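## Task

On the desk beside arm1, build a three-item stack. From the bottom up: the small sealed carton, then the wooden block with one large hole, then the long cardboard box. Each item must lie on one of its long faces and sit roughly centred on the item below it. No part of the three may overhang the desk top. Every other object must still rest directly on the piece of furniture it is on now. The attempt fails if any object from a furniture top ends up on the floor without a hand holding it. It also fails if any object goes into or beneath a piece of furniture, even while gripped. The stack must stay up without any robot supporting it. At the end, open the grippers and move the arms away.

## Robot and tools

Robots: three identical i2rt Big YAM arms named arm1, arm2 and arm3. Each has six revolute joints, a two-finger gripper and a wrist camera. Take joints 1 and 6 at 0 with the hand level and pointing forward: the camera then rides on top of the hand, looking toward the fingertips. The hand reaches roughly 1.0 m from the joint-1 axis. The arms move independently and never wait for one another. Loose objects may occasionally get a brief shove from outside.

Frames: there is one shared scene frame, with its origin on the floor and +z pointing up. The hand point is midway between the fingertips. The hand's z axis runs along the fingers, and the fingers open and close along its y axis. Each arm's foot pose is not printed anywhere.

Cameras: arm1_cam_wrist, arm2_cam_wrist and arm3_cam_wrist are fisheye views of 616x616 pixels. room_a (504x504, wide) and room_b (504x504, narrower) are fixed in the room.

Tool execute_actions. The argument actions is a list holding one action, or no action. Inside the action, each robot you command is keyed by its name, and under the name sits a single key, joints. joints maps joint names to absolute targets; these are not offsets from the current position. Every number is a separate named value, not a shared list. All named motions start at the same moment, and they may finish at different times. Ranges, with the tolerance for counting as arrived:
- joint1_rad: -2.879 to 2.879 rad, ±0.045. It turns the arm about its foot; positive is counter-clockwise seen from above, and 0 faces the way the foot faces.
- joint2_rad: 0 to 3.141, ±0.14. Shoulder. At 0 the upper arm lies back, roughly level; increasing it raises the arm and carries it forward.
- joint3_rad: 0 to 3.019, ±0.09. Elbow. At 0 it is fully folded; increasing it opens the elbow.
- joint4_rad: -1.692 to 1.57, ±0.055. Hand pitch; positive tilts the fingers up.
- joint5_rad: -1.57 to 1.57, ±0.03. Sideways swing; positive goes toward the arm's right.
- joint6_rad: -2.094 to 2.094, ±0.035. Hand roll; positive is clockwise viewed from behind the hand.
- gripper_m: 0 to 0.093 m, ±0.003. This is the fingertip gap. Each finger pad can press with roughly 50 to 62 N, and some grippers manage less.
An action runs for at most 15 s. Example: {"arm1": {"joints": {"gripper_m": 0.05}}, "arm2": {"joints": {"joint1_rad": 0.3}}}. The optional cameras argument lists the images you want back: "all", null or leaving it out gives every camera, and [] gives none. An unknown key, unknown camera or out-of-range value rejects the whole call, and nothing moves. Joints you leave out may still be driving toward an earlier target. Joints move at different speeds, so the hand can sweep wide between postures.

Tool wait: seconds, from 0 to 10. It sends no new command and returns the state and images. Tool zoom_image: camera plus region [x0, y0, x1, y1] in pixels, with the origin at the top-left and at most 504x504. It enlarges part of that camera's latest full image. Tool finished_scene: scene (1 or 2). It closes the scene permanently and reports success. Call it only once the stack stands by itself and the arms have released it and backed off. A reply that contains no tool call ends everything.

Results: for each robot you get the state, including joint_positions and joint torques, plus images in the order given by the pictures line. Torques are listed per arm joint and exclude the gripper. They are never zero, they carry per-unit offsets and noise, and friction can fake a load or hide one. joint_status shows how each commanded motion ended:
- off_target: the joint stopped short and may still be pushing.
- contact_stop or time_out: the joint settles where it stopped. After a time_out, a joint may keep pushing toward a target clipped to within 0.375, 0.375, 0.113, 0.225, 0.075 and 0.3 rad (joints 1 to 6); on_its_own lists it.
- not_followed: accompanies the line joint command not followed, usually with a cause. A self-collision or inter-arm check blocked those targets, and the arm may keep retrying them. The gripper part of the action still runs.
on_its_own lists behaviour you did not command. Its "held at" value is the held target, not the actual position. To stop a joint from pushing, send it its reported position. Very small target changes may not move a joint at all. A joint carrying a load slowly sags. If a stop is reported, the remaining motion calls in that reply are skipped.

Cautions: the arms never stop merely because they touch something, and they keep pushing hard. Avoid jamming into furniture or objects, and never press two robots against each other; that aborts the run. The anti-collision check can react too late, and between arms it ignores fingers, gripper housings and wrist cameras. Sustained effort heats the motors, even while you are thinking. A MOTOR HOT line appears at 85 °C. At 100 °C an OVER-TEMPERATURE FAULT drops that arm, and its unfinished keys read limit_stop_at_motor_heat; resend those targets afterwards. Heat partly persists into the next scene. Avoid drops, slips, slams and hard hits. Never let objects fall to the floor, and never move them into or under furniture. The robot holds its last command while you deliberate, so shorter robot motion time is better.

Each tool is called after "Request:" by a JSON object that holds its "name" and its "arguments".

## Session

Request:
{"name": "execute_actions", "arguments": {"actions": []}}

Scene clock: 0.00 s.
Joint torques (N m, as the arm reports them, + toward a larger angle): no reading
arm1.joint_positions: joint1_rad=-0.486 joint2_rad=+0.539 joint3_rad=+1.396 joint4_rad=-1.272 joint5_rad=-0.054 joint6_rad=-0.363 gripper_m=+0.094
arm1.joint_status: not commanded
arm1.hand: x=-1.1791 y=-0.2939 z=+1.3661 quat_wxyz=(-0.160, -0.666, -0.508, +0.522) (m; scene frame)
arm2.joint_positions: joint1_rad=-0.627 joint2_rad=+0.475 joint3_rad=+1.458 joint4_rad=-1.264 joint5_rad=-0.285 joint6_rad=-0.462 gripper_m=+0.094
arm2.joint_status: not commanded
arm2.hand: x=+0.0755 y=-0.1764 z=+1.5282 quat_wxyz=(-0.508, +0.649, -0.463, -0.327) (m; scene frame)
arm3.joint_positions: joint1_rad=+0.794 joint2_rad=+0.323 joint3_rad=+1.380 joint4_rad=-1.430 joint5_rad=-0.175 joint6_rad=+0.748 gripper_m=+0.095
arm3.joint_status: not commanded
arm3.hand: x=+1.0976 y=+0.5017 z=+1.3600 quat_wxyz=(-0.502, -0.262, -0.782, -0.259) (m; scene frame)
pictures: arm1_cam_wrist, arm2_cam_wrist, arm3_cam_wrist, room_a, room_b
Images, in order (width x height): arm1_cam_wrist 616x616, arm2_cam_wrist 616x616, arm3_cam_wrist 616x616, room_a 504x504, room_b 504x504.

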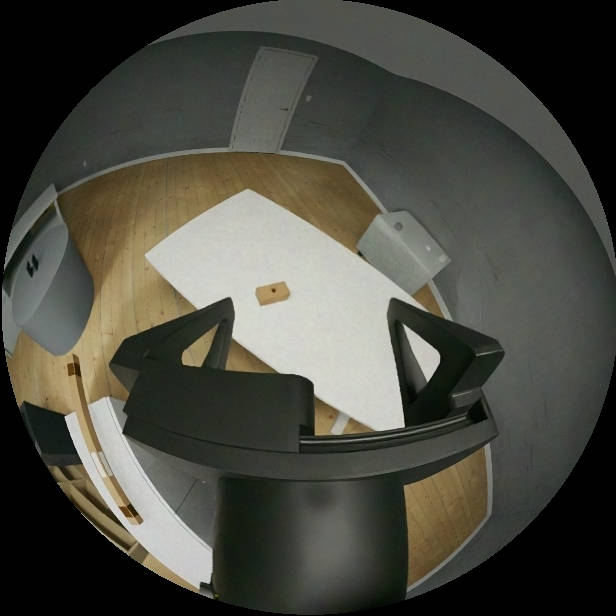

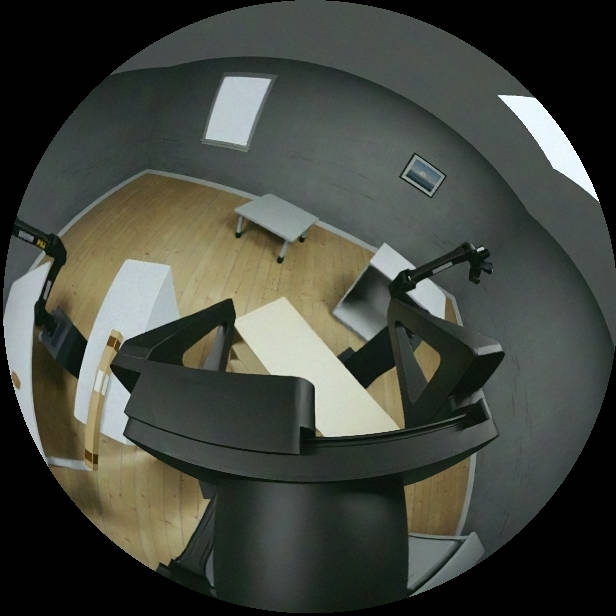

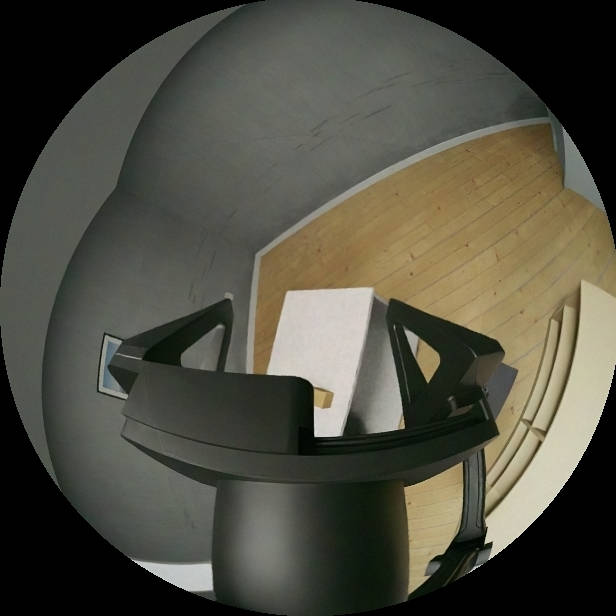

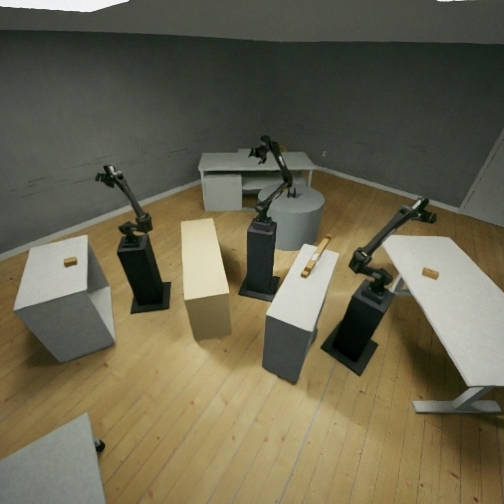

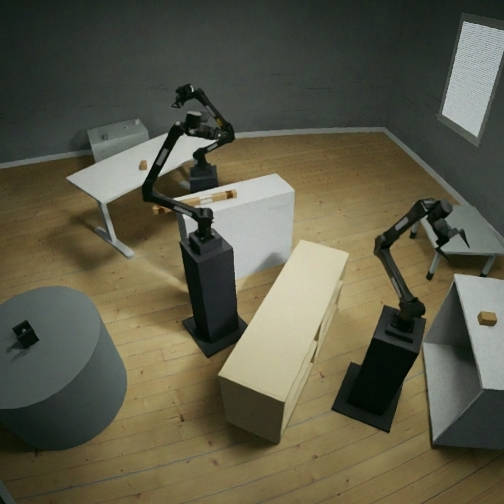

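Request:
{"name": "execute_actions", "arguments": {"actions": [{"arm1":{"joints":{"joint5_rad":0,"joint6_rad":0}},"arm2":{"joints":{"joint5_rad":0,"joint6_rad":0}},"arm3":{"joints":{"joint5_rad":0,"joint6_rad":0}}}], "cameras": []}}

Request:
{"name": "execute_actions", "arguments": {"actions": [{"arm1":{"joints":{"joint1_rad":-1.0}},"arm2":{"joints":{"joint1_rad":-1.1}},"arm3":{"joints":{"joint1_rad":0.3}}}], "cameras": []}}

Request:
{"name": "execute_actions", "arguments": {"actions": [{"arm1":{"joints":{"joint4_rad":-1.65}},"arm2":{"joints":{"joint3_rad":1.0}},"arm3":{"joints":{"joint2_rad":0.9}}}]}}

Scene clock: 36.13 s.
Joint torques (N m, as the arm reports them, + toward a larger angle): arm1=[ 0.09  4.77 10.38  2.2   0.15  0.04] | arm2=[-0.38  3.3   6.51  2.33  0.17  0.2 ] | arm3=[ 0.13  5.35  8.8   1.39  0.23 -0.15]
arm1.joint_positions: joint1_rad=-0.486 joint2_rad=+0.539 joint3_rad=+1.396 joint4_rad=-1.272 joint5_rad=-0.003 joint6_rad=-0.009 gripper_m=+0.094
arm1.joint_status: all done
arm1.hand: x=-1.1860 y=-0.2886 z=+1.3662 quat_wxyz=(-0.231, -0.751, -0.371, +0.495) (m; scene frame)
arm2.joint_positions: joint1_rad=-0.627 joint2_rad=+0.475 joint3_rad=+1.458 joint4_rad=-1.264 joint5_rad=-0.004 joint6_rad=-0.010 gripper_m=+0.094
arm2.joint_status: all done
arm2.hand: x=+0.1225 y=-0.1862 z=+1.5262 quat_wxyz=(-0.491, +0.465, -0.652, -0.344) (m; scene frame)
arm3.joint_positions: joint1_rad=+0.794 joint2_rad=+0.323 joint3_rad=+1.380 joint4_rad=-1.430 joint5_rad=-0.003 joint6_rad=+0.013 gripper_m=+0.095
arm3.joint_status: all done
arm3.hand: x=+1.0992 y=+0.4721 z=+1.3594 quat_wxyz=(-0.564, -0.013, -0.826, +0.010) (m; scene frame)
pictures: none
No camera images: the call's "cameras" was empty. Leave "cameras" out to get every camera's image.

Scene clock: 37.27 s.
Joint torques (N m, as the arm reports them, + toward a larger angle): arm1=[-0.54  4.88 10.33  2.21  0.09  0.04] | arm2=[-0.99  3.02  6.59  2.33  0.16  0.23] | arm3=[-0.71  5.5   8.74  1.39  0.2  -0.16]
arm1.joint_positions: joint1_rad=-0.993 joint2_rad=+0.539 joint3_rad=+1.396 joint4_rad=-1.272 joint5_rad=-0.002 joint6_rad=-0.008 gripper_m=+0.094
arm1.joint_status: all done
arm1.hand: x=-1.2484 y=-0.2054 z=+1.3675 quat_wxyz=(-0.100, -0.819, -0.169, +0.540) (m; scene frame)
arm2.joint_positions: joint1_rad=-1.094 joint2_rad=+0.475 joint3_rad=+1.458 joint4_rad=-1.264 joint5_rad=-0.003 joint6_rad=-0.010 gripper_m=+0.094
arm2.joint_status: all done
arm2.hand: x=+0.1862 y=-0.2277 z=+1.5263 quat_wxyz=(-0.557, +0.302, -0.741, -0.220) (m; scene frame)
arm3.joint_positions: joint1_rad=+0.310 joint2_rad=+0.323 joint3_rad=+1.380 joint4_rad=-1.430 joint5_rad=-0.002 joint6_rad=+0.012 gripper_m=+0.095
arm3.joint_status: all done
arm3.hand: x=+1.0861 y=+0.4252 z=+1.3601 quat_wxyz=(-0.548, -0.210, -0.797, +0.145) (m; scene frame)
pictures: none
No camera images: the call's "cameras" was empty. Leave "cameras" out to get every camera's image.

Scene clock: 38.77 s.
Joint torques (N m, as the arm reports them, + toward a larger angle): arm1=[-0.5   5.18 10.04  1.08  0.09  0.04] | arm2=[-1.   -0.1   7.07  2.04  0.13  0.19] | arm3=[-0.83 -4.54 12.24  0.94  0.2  -0.15]
arm1.joint_positions: joint1_rad=-0.993 joint2_rad=+0.539 joint3_rad=+1.396 joint4_rad=-1.633 joint5_rad=-0.002 joint6_rad=-0.008 gripper_m=+0.094
arm1.joint_status: all done
arm1.hand: x=-1.2033 y=-0.1859 z=+1.2941 quat_wxyz=(-0.070, -0.902, -0.185, +0.384) (m; scene frame)
arm2.joint_positions: joint1_rad=-1.094 joint2_rad=+0.484 joint3_rad=+1.001 joint4_rad=-1.264 joint5_rad=-0.003 joint6_rad=-0.010 gripper_m=+0.094
arm2.joint_status: all done
arm2.hand: x=+0.2339 y=-0.1830 z=+1.3008 quat_wxyz=(-0.371, +0.346, -0.850, -0.146) (m; scene frame)
arm3.joint_positions: joint1_rad=+0.310 joint2_rad=+0.901 joint3_rad=+1.380 joint4_rad=-1.430 joint5_rad=-0.002 joint6_rad=+0.012 gripper_m=+0.095
arm3.joint_status: all done
arm3.hand: x=+1.2782 y=+0.3152 z=+1.2491 quat_wxyz=(-0.298, -0.245, -0.919, +0.082) (m; scene frame)
pictures: arm1_cam_wrist, arm2_cam_wrist, arm3_cam_wrist, room_a, room_b
Images, in order (width x height): arm1_cam_wrist 616x616, arm2_cam_wrist 616x616, arm3_cam_wrist 616x616, room_a 504x504, room_b 504x504.

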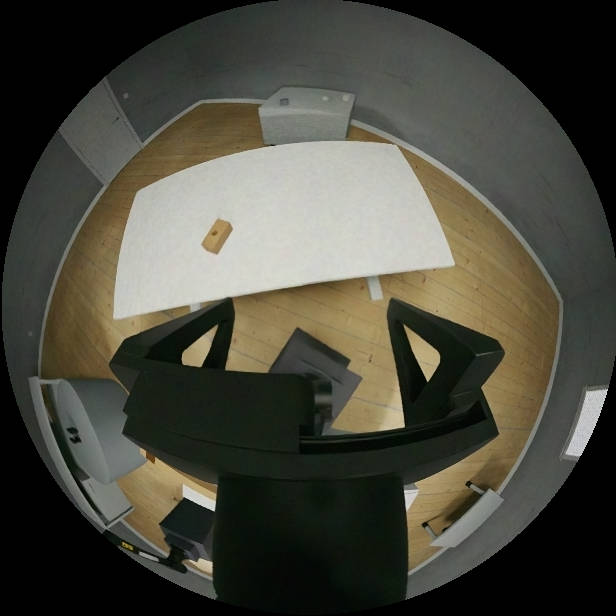

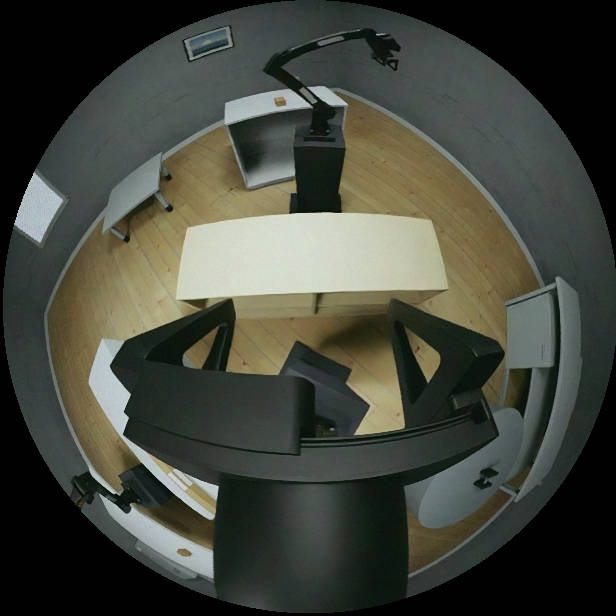

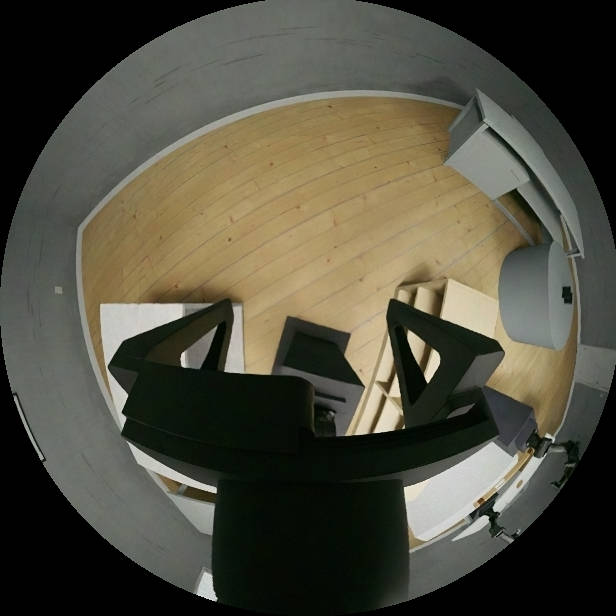

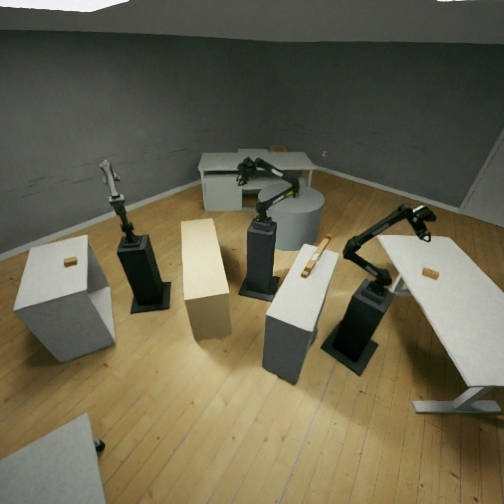

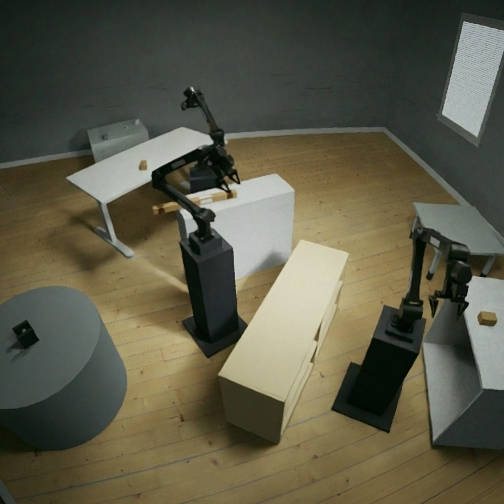

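Request:
{"name": "zoom_image", "arguments": {"camera": "room_a", "region": [252, 180, 504, 432]}}

Request:
{"name": "zoom_image", "arguments": {"camera": "room_a", "region": [0, 130, 252, 382]}}

Request:
{"name": "zoom_image", "arguments": {"camera": "arm1_cam_wrist", "region": [160, 180, 280, 300]}}

Region (252, 180, 504, 432) of room_a's 504x504 image, scaled by 2.000, with more detail than that image has.

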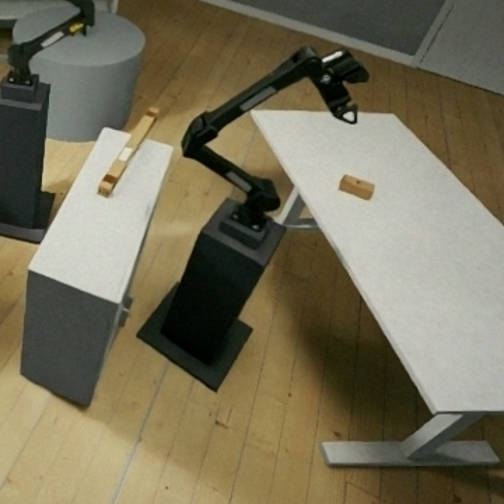

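Region (0, 130, 252, 382) of room_a's 504x504 image, scaled by 2.000, with more detail than that image has.

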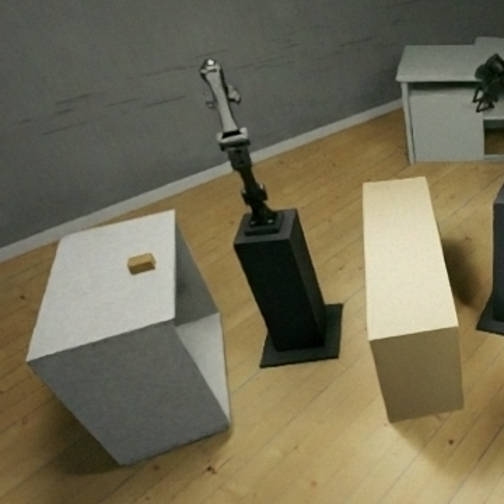

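Region (160, 180, 280, 300) of arm1_cam_wrist's 616x616 image, scaled by 4.200, with more detail than that image has.

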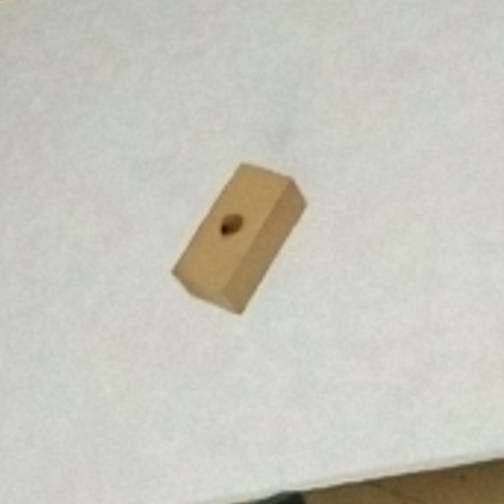

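Request:
{"name": "execute_actions", "arguments": {"actions": [{"arm1":{"joints":{"joint1_rad":-0.445,"joint2_rad":1.777,"joint3_rad":1.677,"joint4_rad":-1.471}},"arm2":{"joints":{"joint1_rad":1.55,"joint2_rad":1.6,"joint3_rad":1.5,"joint4_rad":-1.4}},"arm3":{"joints":{"joint1_rad":1.5,"joint2_rad":1.5,"joint3_rad":1.5,"joint4_rad":-1.45}}}]}}

Scene clock: 121.90 s.
Joint torques (N m, as the arm reports them, + toward a larger angle): arm1=[ -0.2  -15.11  12.55   0.54   0.02   0.03] | arm2=[ -0.83 -14.34   9.57  -0.24  -0.01   0.15] | arm3=[ -0.11 -15.08  13.14  -0.21   0.19  -0.13]
arm1.joint_positions: joint1_rad=-0.446 joint2_rad=+1.779 joint3_rad=+1.657 joint4_rad=-1.475 joint5_rad=+0.000 joint6_rad=-0.008 gripper_m=+0.094
arm1.joint_status: all done
arm1.hand: x=-1.3804 y=-0.5579 z=+0.9877 quat_wxyz=(+0.012, -0.890, -0.455, -0.009) (m; scene frame)
arm2.joint_positions: joint1_rad=+1.558 joint2_rad=+1.628 joint3_rad=+1.468 joint4_rad=-1.388 joint5_rad=+0.001 joint6_rad=-0.008 gripper_m=+0.094
arm2.joint_status: all done
arm2.hand: x=-0.4097 y=-0.4741 z=+1.1132 quat_wxyz=(+0.003, +0.990, +0.138, -0.013) (m; scene frame)
arm3.joint_positions: joint1_rad=+1.500 joint2_rad=+1.509 joint3_rad=+1.474 joint4_rad=-1.444 joint5_rad=-0.001 joint6_rad=+0.010 gripper_m=+0.095
arm3.joint_status: all done
arm3.hand: x=+1.3650 y=+0.7650 z=+1.0517 quat_wxyz=(-0.041, +0.327, -0.944, -0.009) (m; scene frame)
pictures: arm1_cam_wrist, arm2_cam_wrist, arm3_cam_wrist, room_a, room_b
Images, in order (width x height): arm1_cam_wrist 616x616, arm2_cam_wrist 616x616, arm3_cam_wrist 616x616, room_a 504x504, room_b 504x504.

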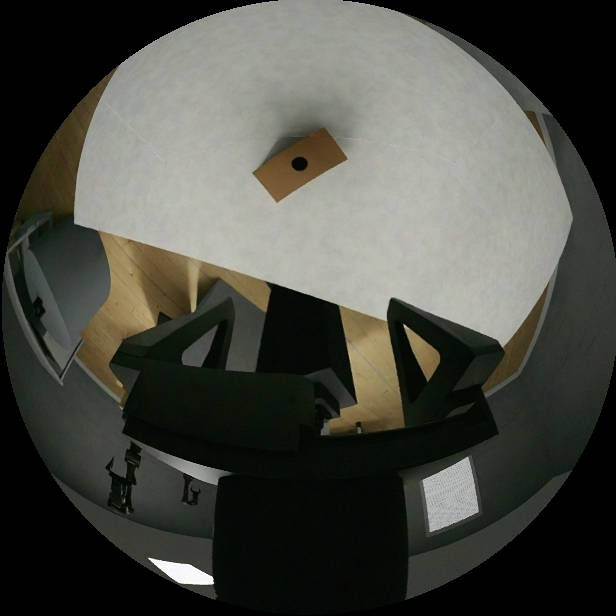

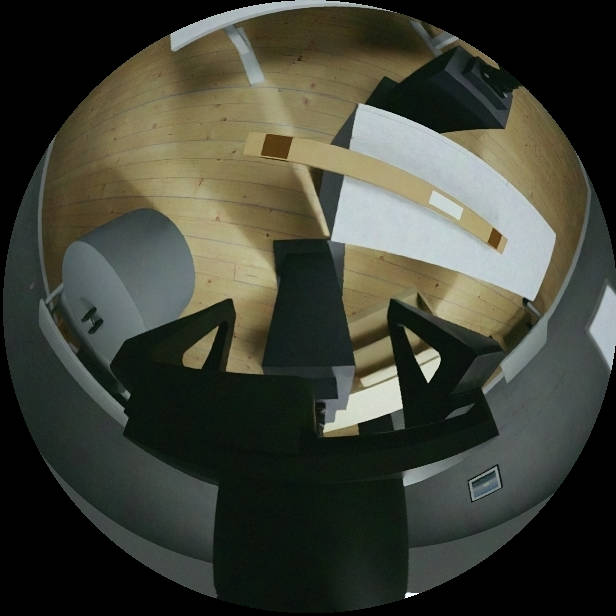

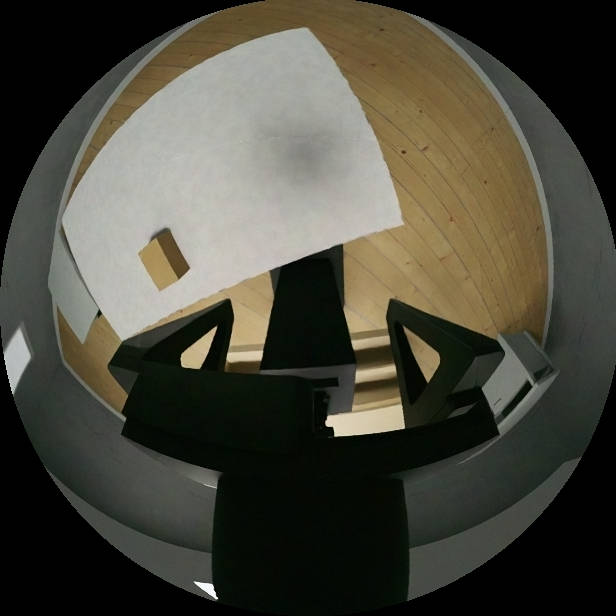

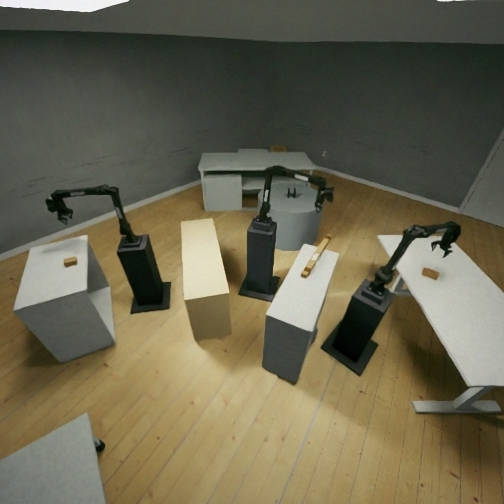

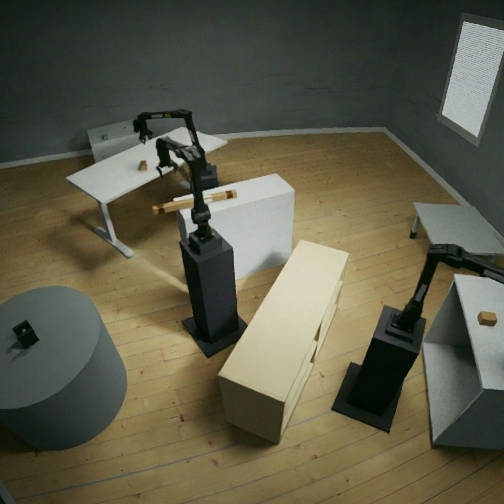

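Request:
{"name": "zoom_image", "arguments": {"camera": "arm3_cam_wrist", "region": [110, 210, 210, 310]}}

Request:
{"name": "zoom_image", "arguments": {"camera": "arm2_cam_wrist", "region": [230, 60, 570, 320]}}

Request:
{"name": "zoom_image", "arguments": {"camera": "room_a", "region": [190, 130, 350, 260]}}

Region (110, 210, 210, 310) of arm3_cam_wrist's 616x616 image, scaled by 5.040, with more detail than that image has.

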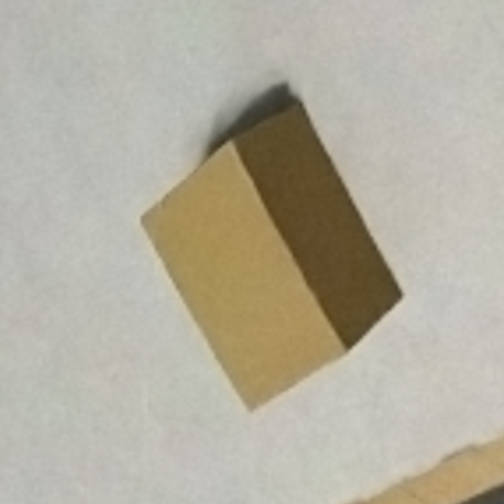

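Region (230, 60, 570, 320) of arm2_cam_wrist's 616x616 image, scaled by 1.482, with more detail than that image has; it fills the top 385 rows of this view, and the rest is white.

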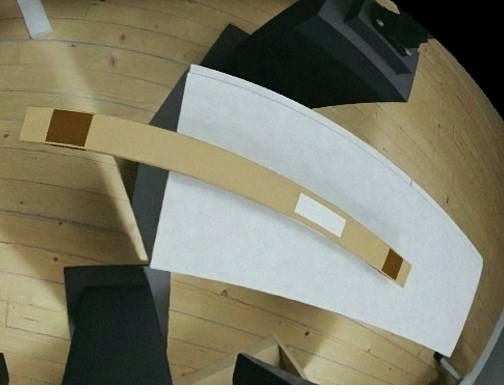

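Region (190, 130, 350, 260) of room_a's 504x504 image, scaled by 3.150, with more detail than that image has; it fills the top 410 rows of this view, and the rest is white.

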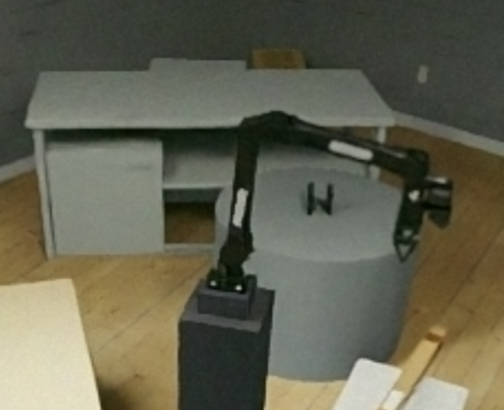

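Request:
{"name": "execute_actions", "arguments": {"actions": [{"arm1":{"joints":{"joint1_rad":1.455,"joint2_rad":1.59,"joint3_rad":1.51,"joint4_rad":-1.47}},"arm2":{"joints":{"joint1_rad":-1.0}},"arm3":{"joints":{"joint1_rad":2.16,"joint4_rad":-1.54}}}]}}

Scene clock: 196.67 s.
Joint torques (N m, as the arm reports them, + toward a larger angle): arm1=[ -0.51 -11.8   10.35   0.64   0.02   0.03] | arm2=[  0.42 -14.75   9.42  -0.3   -0.03   0.19] | arm3=[ -0.3  -14.96  12.94  -0.51   0.17  -0.13]
arm1.joint_positions: joint1_rad=+1.463 joint2_rad=+1.586 joint3_rad=+1.516 joint4_rad=-1.475 joint5_rad=+0.000 joint6_rad=-0.007 gripper_m=+0.094
arm1.joint_status: all done
arm1.hand: x=-0.5988 y=-0.2652 z=+1.0230 quat_wxyz=(-0.007, -0.144, -0.990, -0.002) (m; scene frame)
arm2.joint_positions: joint1_rad=-1.007 joint2_rad=+1.628 joint3_rad=+1.468 joint4_rad=-1.388 joint5_rad=+0.001 joint6_rad=-0.008 gripper_m=+0.094
arm2.joint_status: all done
arm2.hand: x=+0.3939 y=+0.0267 z=+1.1089 quat_wxyz=(-0.009, +0.414, -0.910, -0.002) (m; scene frame)
arm3.joint_positions: joint1_rad=+2.164 joint2_rad=+1.509 joint3_rad=+1.474 joint4_rad=-1.530 joint5_rad=-0.001 joint6_rad=+0.010 gripper_m=+0.095
arm3.joint_status: all done
arm3.hand: x=+1.1010 y=+0.9080 z=+1.0486 quat_wxyz=(+0.002, +0.617, -0.787, +0.003) (m; scene frame)
pictures: arm1_cam_wrist, arm2_cam_wrist, arm3_cam_wrist, room_a, room_b
Images, in order (width x height): arm1_cam_wrist 616x616, arm2_cam_wrist 616x616, arm3_cam_wrist 616x616, room_a 504x504, room_b 504x504.

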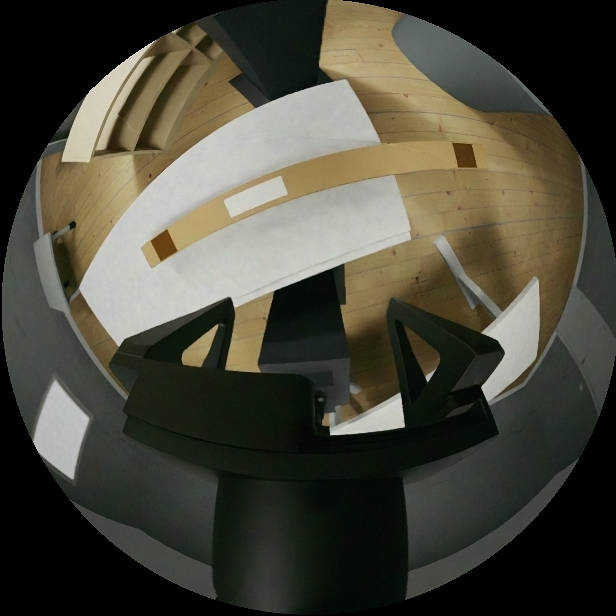

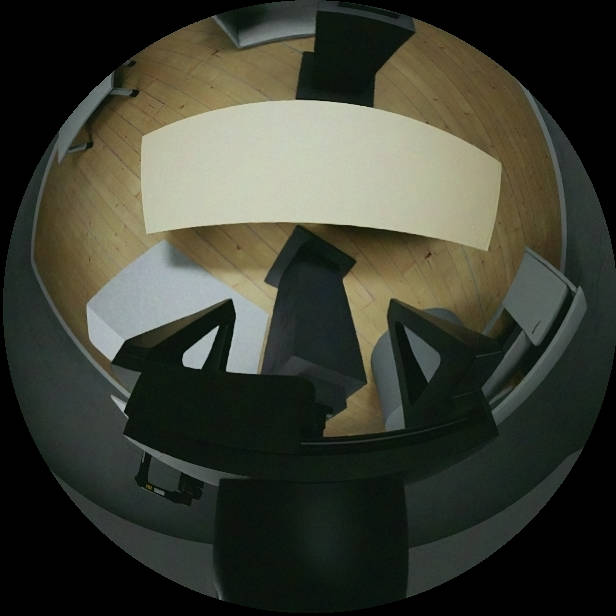

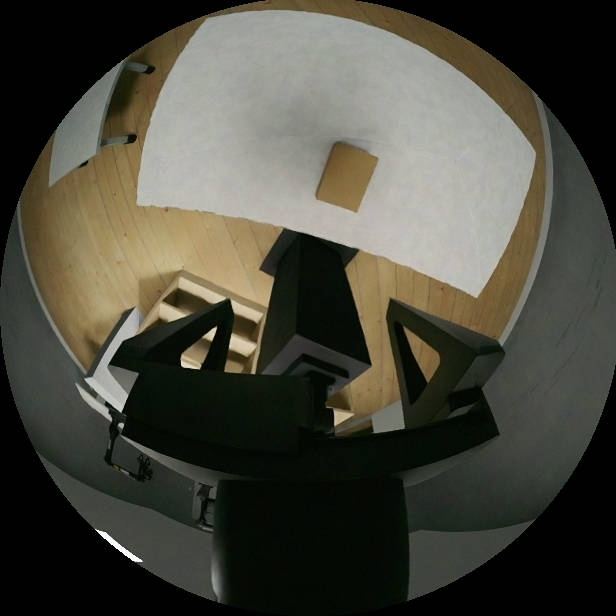

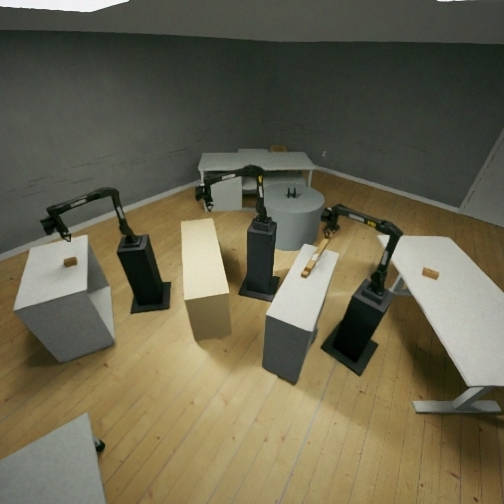

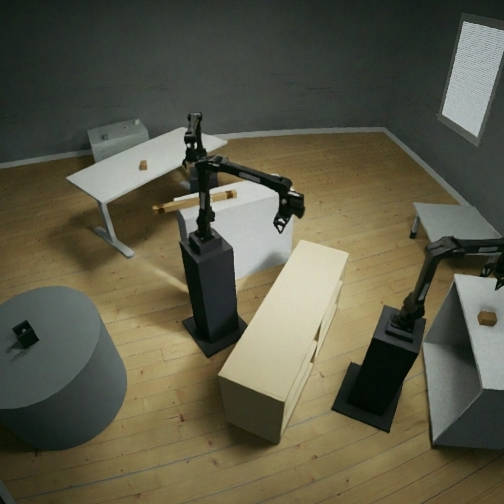

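Request:
{"name": "execute_actions", "arguments": {"actions": [{"arm1":{"joints":{"joint1_rad":1.463,"joint2_rad":1.861,"joint3_rad":1.47,"joint4_rad":-1.171,"joint6_rad":1.25}},"arm3":{"joints":{"joint1_rad":2.073,"joint2_rad":1.74,"joint3_rad":1.37,"joint4_rad":-1.185,"joint6_rad":0.25}}}], "cameras": ["arm1_cam_wrist","arm3_cam_wrist","room_a"]}}

Scene clock: 231.67 s.
Joint torques (N m, as the arm reports them, + toward a larger angle): arm1=[  0.17 -16.17  11.16   0.88   0.13   0.04] | arm2=[  0.22 -14.77   9.54  -0.13  -0.03   0.18] | arm3=[  0.3  -18.46  10.45   0.16   0.17   0.13]
arm1.joint_positions: joint1_rad=+1.463 joint2_rad=+1.872 joint3_rad=+1.455 joint4_rad=-1.186 joint5_rad=+0.000 joint6_rad=+1.241 gripper_m=+0.094
arm1.joint_status: all done
arm1.hand: x=-0.5454 y=-0.2806 z=+0.8585 quat_wxyz=(+0.021, -0.695, -0.719, +0.008) (m; scene frame)
arm2.joint_positions: joint1_rad=-1.007 joint2_rad=+1.628 joint3_rad=+1.468 joint4_rad=-1.388 joint5_rad=+0.001 joint6_rad=-0.008 gripper_m=+0.094
arm2.joint_status: not commanded
arm2.hand: x=+0.3939 y=+0.0267 z=+1.1089 quat_wxyz=(-0.009, +0.414, -0.910, -0.002) (m; scene frame)
arm3.joint_positions: joint1_rad=+2.069 joint2_rad=+1.755 joint3_rad=+1.361 joint4_rad=-1.196 joint5_rad=-0.001 joint6_rad=+0.238 gripper_m=+0.095
arm3.joint_status: all done
arm3.hand: x=+1.1599 y=+0.9476 z=+0.8918 quat_wxyz=(+0.011, +0.483, -0.876, +0.013) (m; scene frame)
pictures: arm1_cam_wrist, arm3_cam_wrist, room_a
Images, in order (width x height): arm1_cam_wrist 616x616, arm3_cam_wrist 616x616, room_a 504x504.

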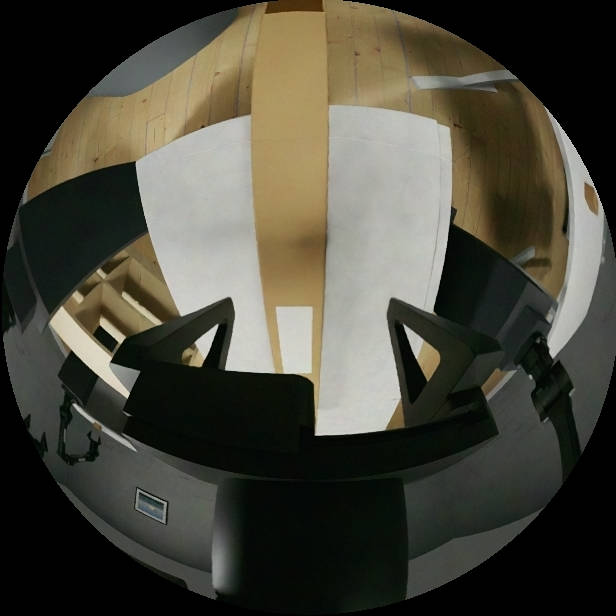

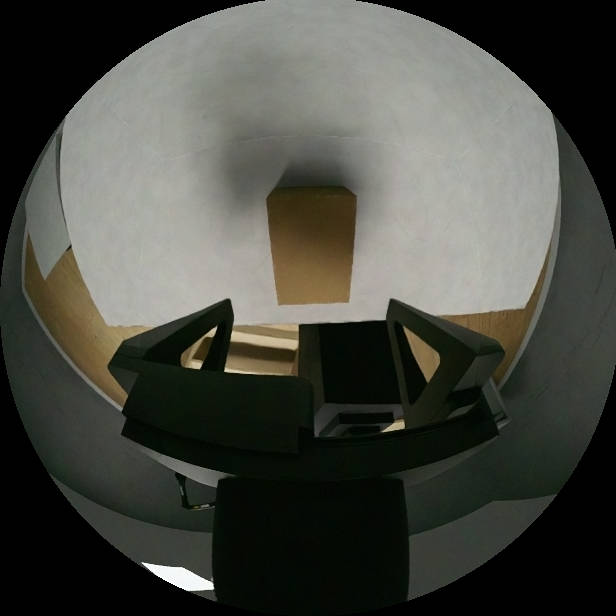

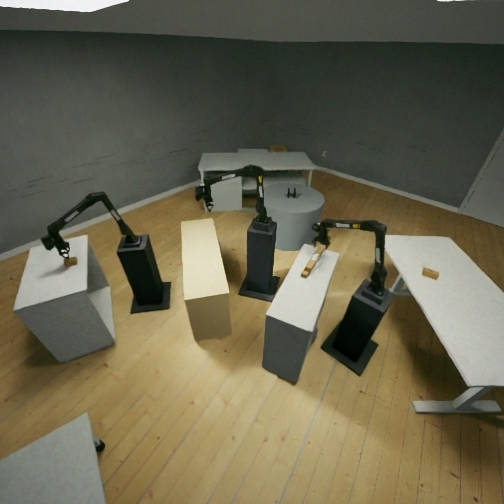

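Request:
{"name": "execute_actions", "arguments": {"actions": [{"arm1":{"joints":{"joint2_rad":1.942,"joint3_rad":1.392,"joint4_rad":-0.967}},"arm3":{"joints":{"joint2_rad":1.808,"joint3_rad":1.284,"joint4_rad":-0.997}}}], "cameras": ["arm1_cam_wrist","arm3_cam_wrist","room_a"]}}

Scene clock: 247.87 s.
Joint torques (N m, as the arm reports them, + toward a larger angle): arm1=[  0.14 -14.99   9.59   1.04   0.13   0.04] | arm2=[  0.22 -14.69   9.41  -0.27  -0.04   0.18] | arm3=[  0.29 -17.44   8.87   0.27   0.17   0.12]
arm1.joint_positions: joint1_rad=+1.463 joint2_rad=+1.933 joint3_rad=+1.390 joint4_rad=-0.983 joint5_rad=+0.000 joint6_rad=+1.241 gripper_m=+0.094
arm1.joint_status: all done
arm1.hand: x=-0.5298 y=-0.2850 z=+0.8038 quat_wxyz=(-0.013, -0.695, -0.719, -0.010) (m; scene frame)
arm2.joint_positions: joint1_rad=-1.007 joint2_rad=+1.628 joint3_rad=+1.468 joint4_rad=-1.388 joint5_rad=+0.001 joint6_rad=-0.008 gripper_m=+0.094
arm2.joint_status: not commanded
arm2.hand: x=+0.3939 y=+0.0267 z=+1.1089 quat_wxyz=(-0.009, +0.414, -0.910, -0.002) (m; scene frame)
arm3.joint_positions: joint1_rad=+2.069 joint2_rad=+1.806 joint3_rad=+1.288 joint4_rad=-1.008 joint5_rad=-0.001 joint6_rad=+0.238 gripper_m=+0.095
arm3.joint_status: all done
arm3.hand: x=+1.1641 y=+0.9594 z=+0.8424 quat_wxyz=(-0.013, +0.483, -0.876, -0.009) (m; scene frame)
pictures: arm1_cam_wrist, arm3_cam_wrist, room_a
Images, in order (width x height): arm1_cam_wrist 616x616, arm3_cam_wrist 616x616, room_a 504x504.

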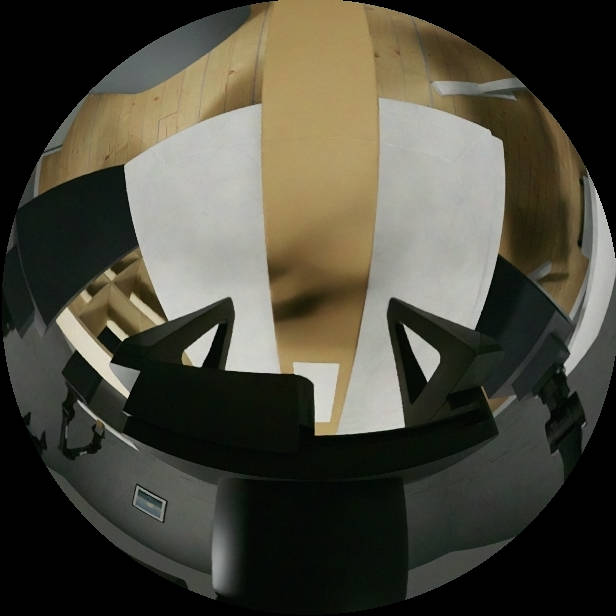

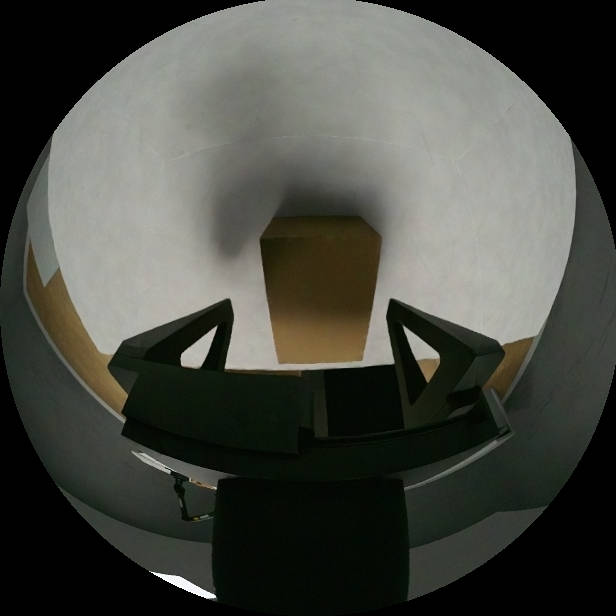

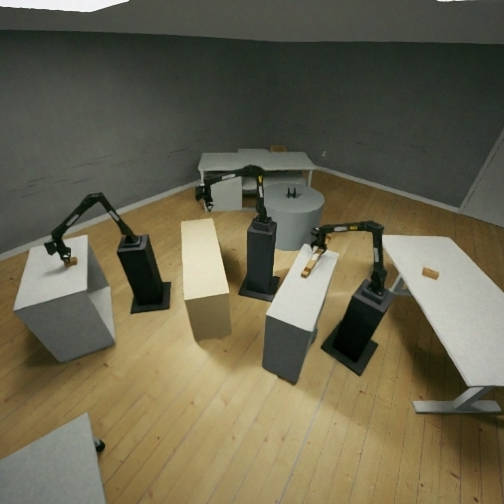

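Request:
{"name": "execute_actions", "arguments": {"actions": [{"arm1":{"joints":{"joint2_rad":1.975}},"arm3":{"joints":{"joint2_rad":1.845}}}], "cameras": []}}

Request:
{"name": "execute_actions", "arguments": {"actions": [{"arm1":{"joints":{"gripper_m":0.03}},"arm3":{"joints":{"gripper_m":0.04}}}], "cameras": ["arm1_cam_wrist","arm3_cam_wrist"]}}

Scene clock: 259.37 s.
Joint torques (N m, as the arm reports them, + toward a larger angle): arm1=[  0.19 -13.65   9.5    1.02   0.12   0.04] | arm2=[  0.45 -14.7    9.56  -0.31  -0.03   0.17] | arm3=[  0.29 -16.38   8.74   0.24   0.17   0.12]
arm1.joint_positions: joint1_rad=+1.463 joint2_rad=+1.949 joint3_rad=+1.390 joint4_rad=-0.983 joint5_rad=+0.000 joint6_rad=+1.241 gripper_m=+0.094
arm1.joint_status: all done
arm1.hand: x=-0.5317 y=-0.2844 z=+0.7955 quat_wxyz=(-0.006, -0.695, -0.719, -0.006) (m; scene frame)
arm2.joint_positions: joint1_rad=-1.007 joint2_rad=+1.628 joint3_rad=+1.468 joint4_rad=-1.388 joint5_rad=+0.001 joint6_rad=-0.008 gripper_m=+0.094
arm2.joint_status: not commanded
arm2.hand: x=+0.3939 y=+0.0267 z=+1.1089 quat_wxyz=(-0.009, +0.414, -0.910, -0.002) (m; scene frame)
arm3.joint_positions: joint1_rad=+2.069 joint2_rad=+1.829 joint3_rad=+1.288 joint4_rad=-1.008 joint5_rad=-0.001 joint6_rad=+0.238 gripper_m=+0.095
arm3.joint_status: all done
arm3.hand: x=+1.1635 y=+0.9573 z=+0.8307 quat_wxyz=(-0.004, +0.483, -0.876, -0.001) (m; scene frame)
pictures: none
No camera images: the call's "cameras" was empty. Leave "cameras" out to get every camera's image.

Scene clock: 260.00 s.
Joint torques (N m, as the arm reports them, + toward a larger angle): arm1=[  0.15 -13.83   9.5    1.01   0.13   0.03] | arm2=[  0.44 -14.79   9.51  -0.09  -0.02   0.14] | arm3=[  0.28 -16.41   8.69   0.21   0.17   0.11]
arm1.joint_positions: joint1_rad=+1.463 joint2_rad=+1.949 joint3_rad=+1.390 joint4_rad=-0.982 joint5_rad=+0.000 joint6_rad=+1.243 gripper_m=+0.049
arm1.joint_status: gripper_m off_target (ended at +0.049, target +0.030)
arm1.hand: x=-0.5314 y=-0.2845 z=+0.7955 quat_wxyz=(-0.007, -0.696, -0.718, -0.006) (m; scene frame)
arm2.joint_positions: joint1_rad=-1.007 joint2_rad=+1.628 joint3_rad=+1.468 joint4_rad=-1.388 joint5_rad=+0.001 joint6_rad=-0.008 gripper_m=+0.094
arm2.joint_status: not commanded
arm2.hand: x=+0.3939 y=+0.0267 z=+1.1089 quat_wxyz=(-0.009, +0.414, -0.910, -0.002) (m; scene frame)
arm3.joint_positions: joint1_rad=+2.069 joint2_rad=+1.829 joint3_rad=+1.288 joint4_rad=-1.007 joint5_rad=-0.001 joint6_rad=+0.239 gripper_m=+0.059
arm3.joint_status: gripper_m off_target (ended at +0.059, target +0.040)
arm3.hand: x=+1.1635 y=+0.9575 z=+0.8307 quat_wxyz=(-0.004, +0.483, -0.876, -0.001) (m; scene frame)
pictures: arm1_cam_wrist, arm3_cam_wrist
Images, in order (width x height): arm1_cam_wrist 616x616, arm3_cam_wrist 616x616.

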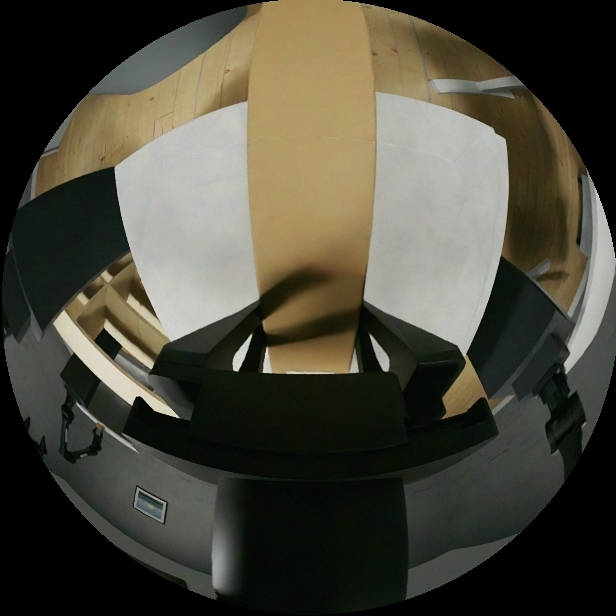

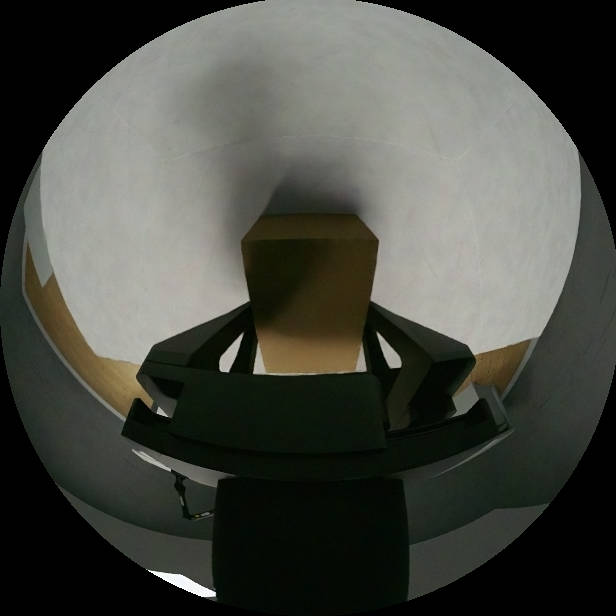

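Request:
{"name": "execute_actions", "arguments": {"actions": [{"arm1":{"joints":{"gripper_m":0.07}},"arm2":{"joints":{"joint1_rad":0.1}},"arm3":{"joints":{"joint2_rad":1.70,"joint3_rad":1.37,"joint4_rad":-1.22}}}], "cameras": []}}

Request:
{"name": "execute_actions", "arguments": {"actions": [{"arm1":{"joints":{"joint2_rad":2.0}},"arm3":{"joints":{"joint1_rad":-1.698}}}], "cameras": ["arm1_cam_wrist","arm3_cam_wrist","room_a"]}}

Scene clock: 292.57 s.
Joint torques (N m, as the arm reports them, + toward a larger angle): arm1=[  0.2  -13.88   9.51   1.01   0.12   0.03] | arm2=[ -0.76 -14.81   9.39  -0.12  -0.01   0.17] | arm3=[  0.3  -16.28  13.96  -0.54   0.17   0.11]
arm1.joint_positions: joint1_rad=+1.463 joint2_rad=+1.949 joint3_rad=+1.390 joint4_rad=-0.982 joint5_rad=+0.000 joint6_rad=+1.243 gripper_m=+0.070
arm1.joint_status: all done
arm1.hand: x=-0.5314 y=-0.2845 z=+0.7955 quat_wxyz=(-0.007, -0.696, -0.718, -0.006) (m; scene frame)
arm2.joint_positions: joint1_rad=+0.105 joint2_rad=+1.628 joint3_rad=+1.468 joint4_rad=-1.388 joint5_rad=+0.001 joint6_rad=-0.008 gripper_m=+0.094
arm2.joint_status: all done
arm2.hand: x=-0.1202 y=+0.1143 z=+1.1096 quat_wxyz=(-0.004, +0.832, -0.554, -0.009) (m; scene frame)
arm3.joint_positions: joint1_rad=+2.069 joint2_rad=+1.697 joint3_rad=+1.323 joint4_rad=-1.210 joint5_rad=-0.001 joint6_rad=+0.239 gripper_m=+0.059
arm3.joint_status: all done
arm3.hand: x=+1.1546 y=+0.9321 z=+0.9066 quat_wxyz=(+0.009, +0.483, -0.876, +0.011) (m; scene frame)
pictures: none
No camera images: the call's "cameras" was empty. Leave "cameras" out to get every camera's image.

Scene clock: 295.50 s.
Joint torques (N m, as the arm reports them, + toward a larger angle): arm1=[  0.2  -14.22   9.29   0.96   0.13   0.02] | arm2=[ -0.75 -14.83   9.44  -0.2   -0.01   0.18] | arm3=[  0.69 -16.03  14.09  -0.5    0.07   0.1 ]
arm1.joint_positions: joint1_rad=+1.463 joint2_rad=+1.977 joint3_rad=+1.390 joint4_rad=-0.982 joint5_rad=+0.000 joint6_rad=+1.243 gripper_m=+0.070
arm1.joint_status: all done
arm1.hand: x=-0.5350 y=-0.2833 z=+0.7805 quat_wxyz=(+0.006, -0.696, -0.718, +0.000) (m; scene frame)
arm2.joint_positions: joint1_rad=+0.105 joint2_rad=+1.628 joint3_rad=+1.468 joint4_rad=-1.388 joint5_rad=+0.001 joint6_rad=-0.008 gripper_m=+0.094
arm2.joint_status: not commanded
arm2.hand: x=-0.1202 y=+0.1143 z=+1.1096 quat_wxyz=(-0.004, +0.832, -0.554, -0.009) (m; scene frame)
arm3.joint_positions: joint1_rad=-1.703 joint2_rad=+1.697 joint3_rad=+1.323 joint4_rad=-1.210 joint5_rad=+0.002 joint6_rad=+0.239 gripper_m=+0.059
arm3.joint_status: all done
arm3.hand: x=+0.5981 y=+0.1869 z=+0.9175 quat_wxyz=(-0.004, -0.982, -0.187, -0.004) (m; scene frame)
pictures: arm1_cam_wrist, arm3_cam_wrist, room_a
Images, in order (width x height): arm1_cam_wrist 616x616, arm3_cam_wrist 616x616, room_a 504x504.

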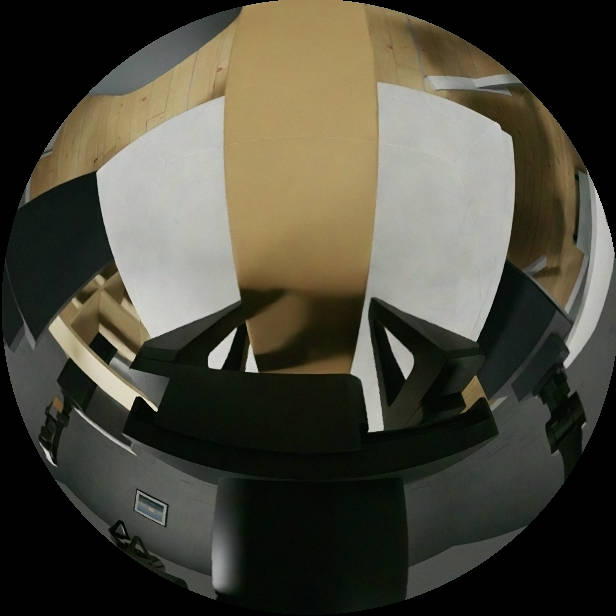

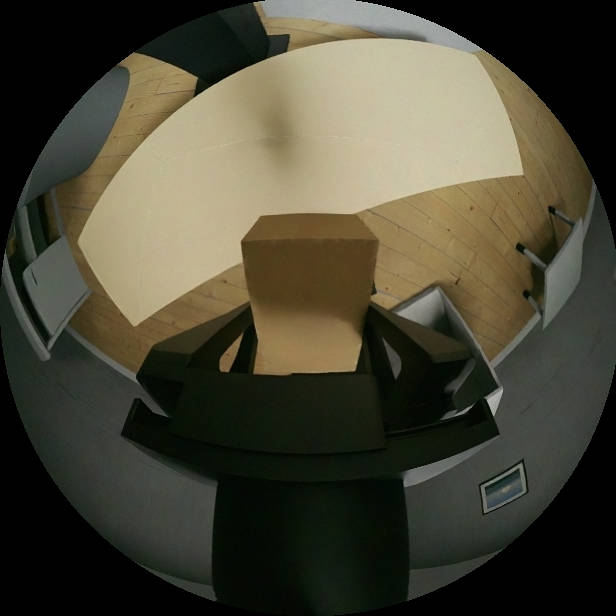

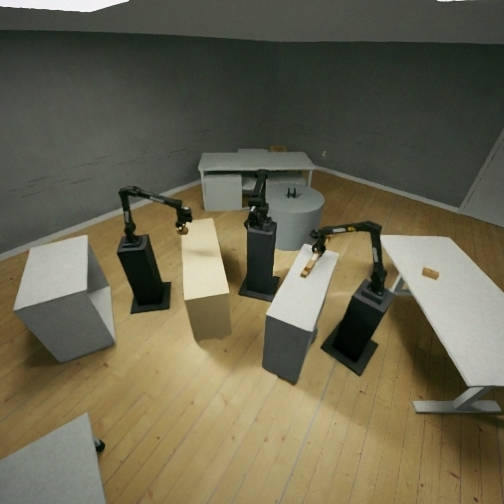

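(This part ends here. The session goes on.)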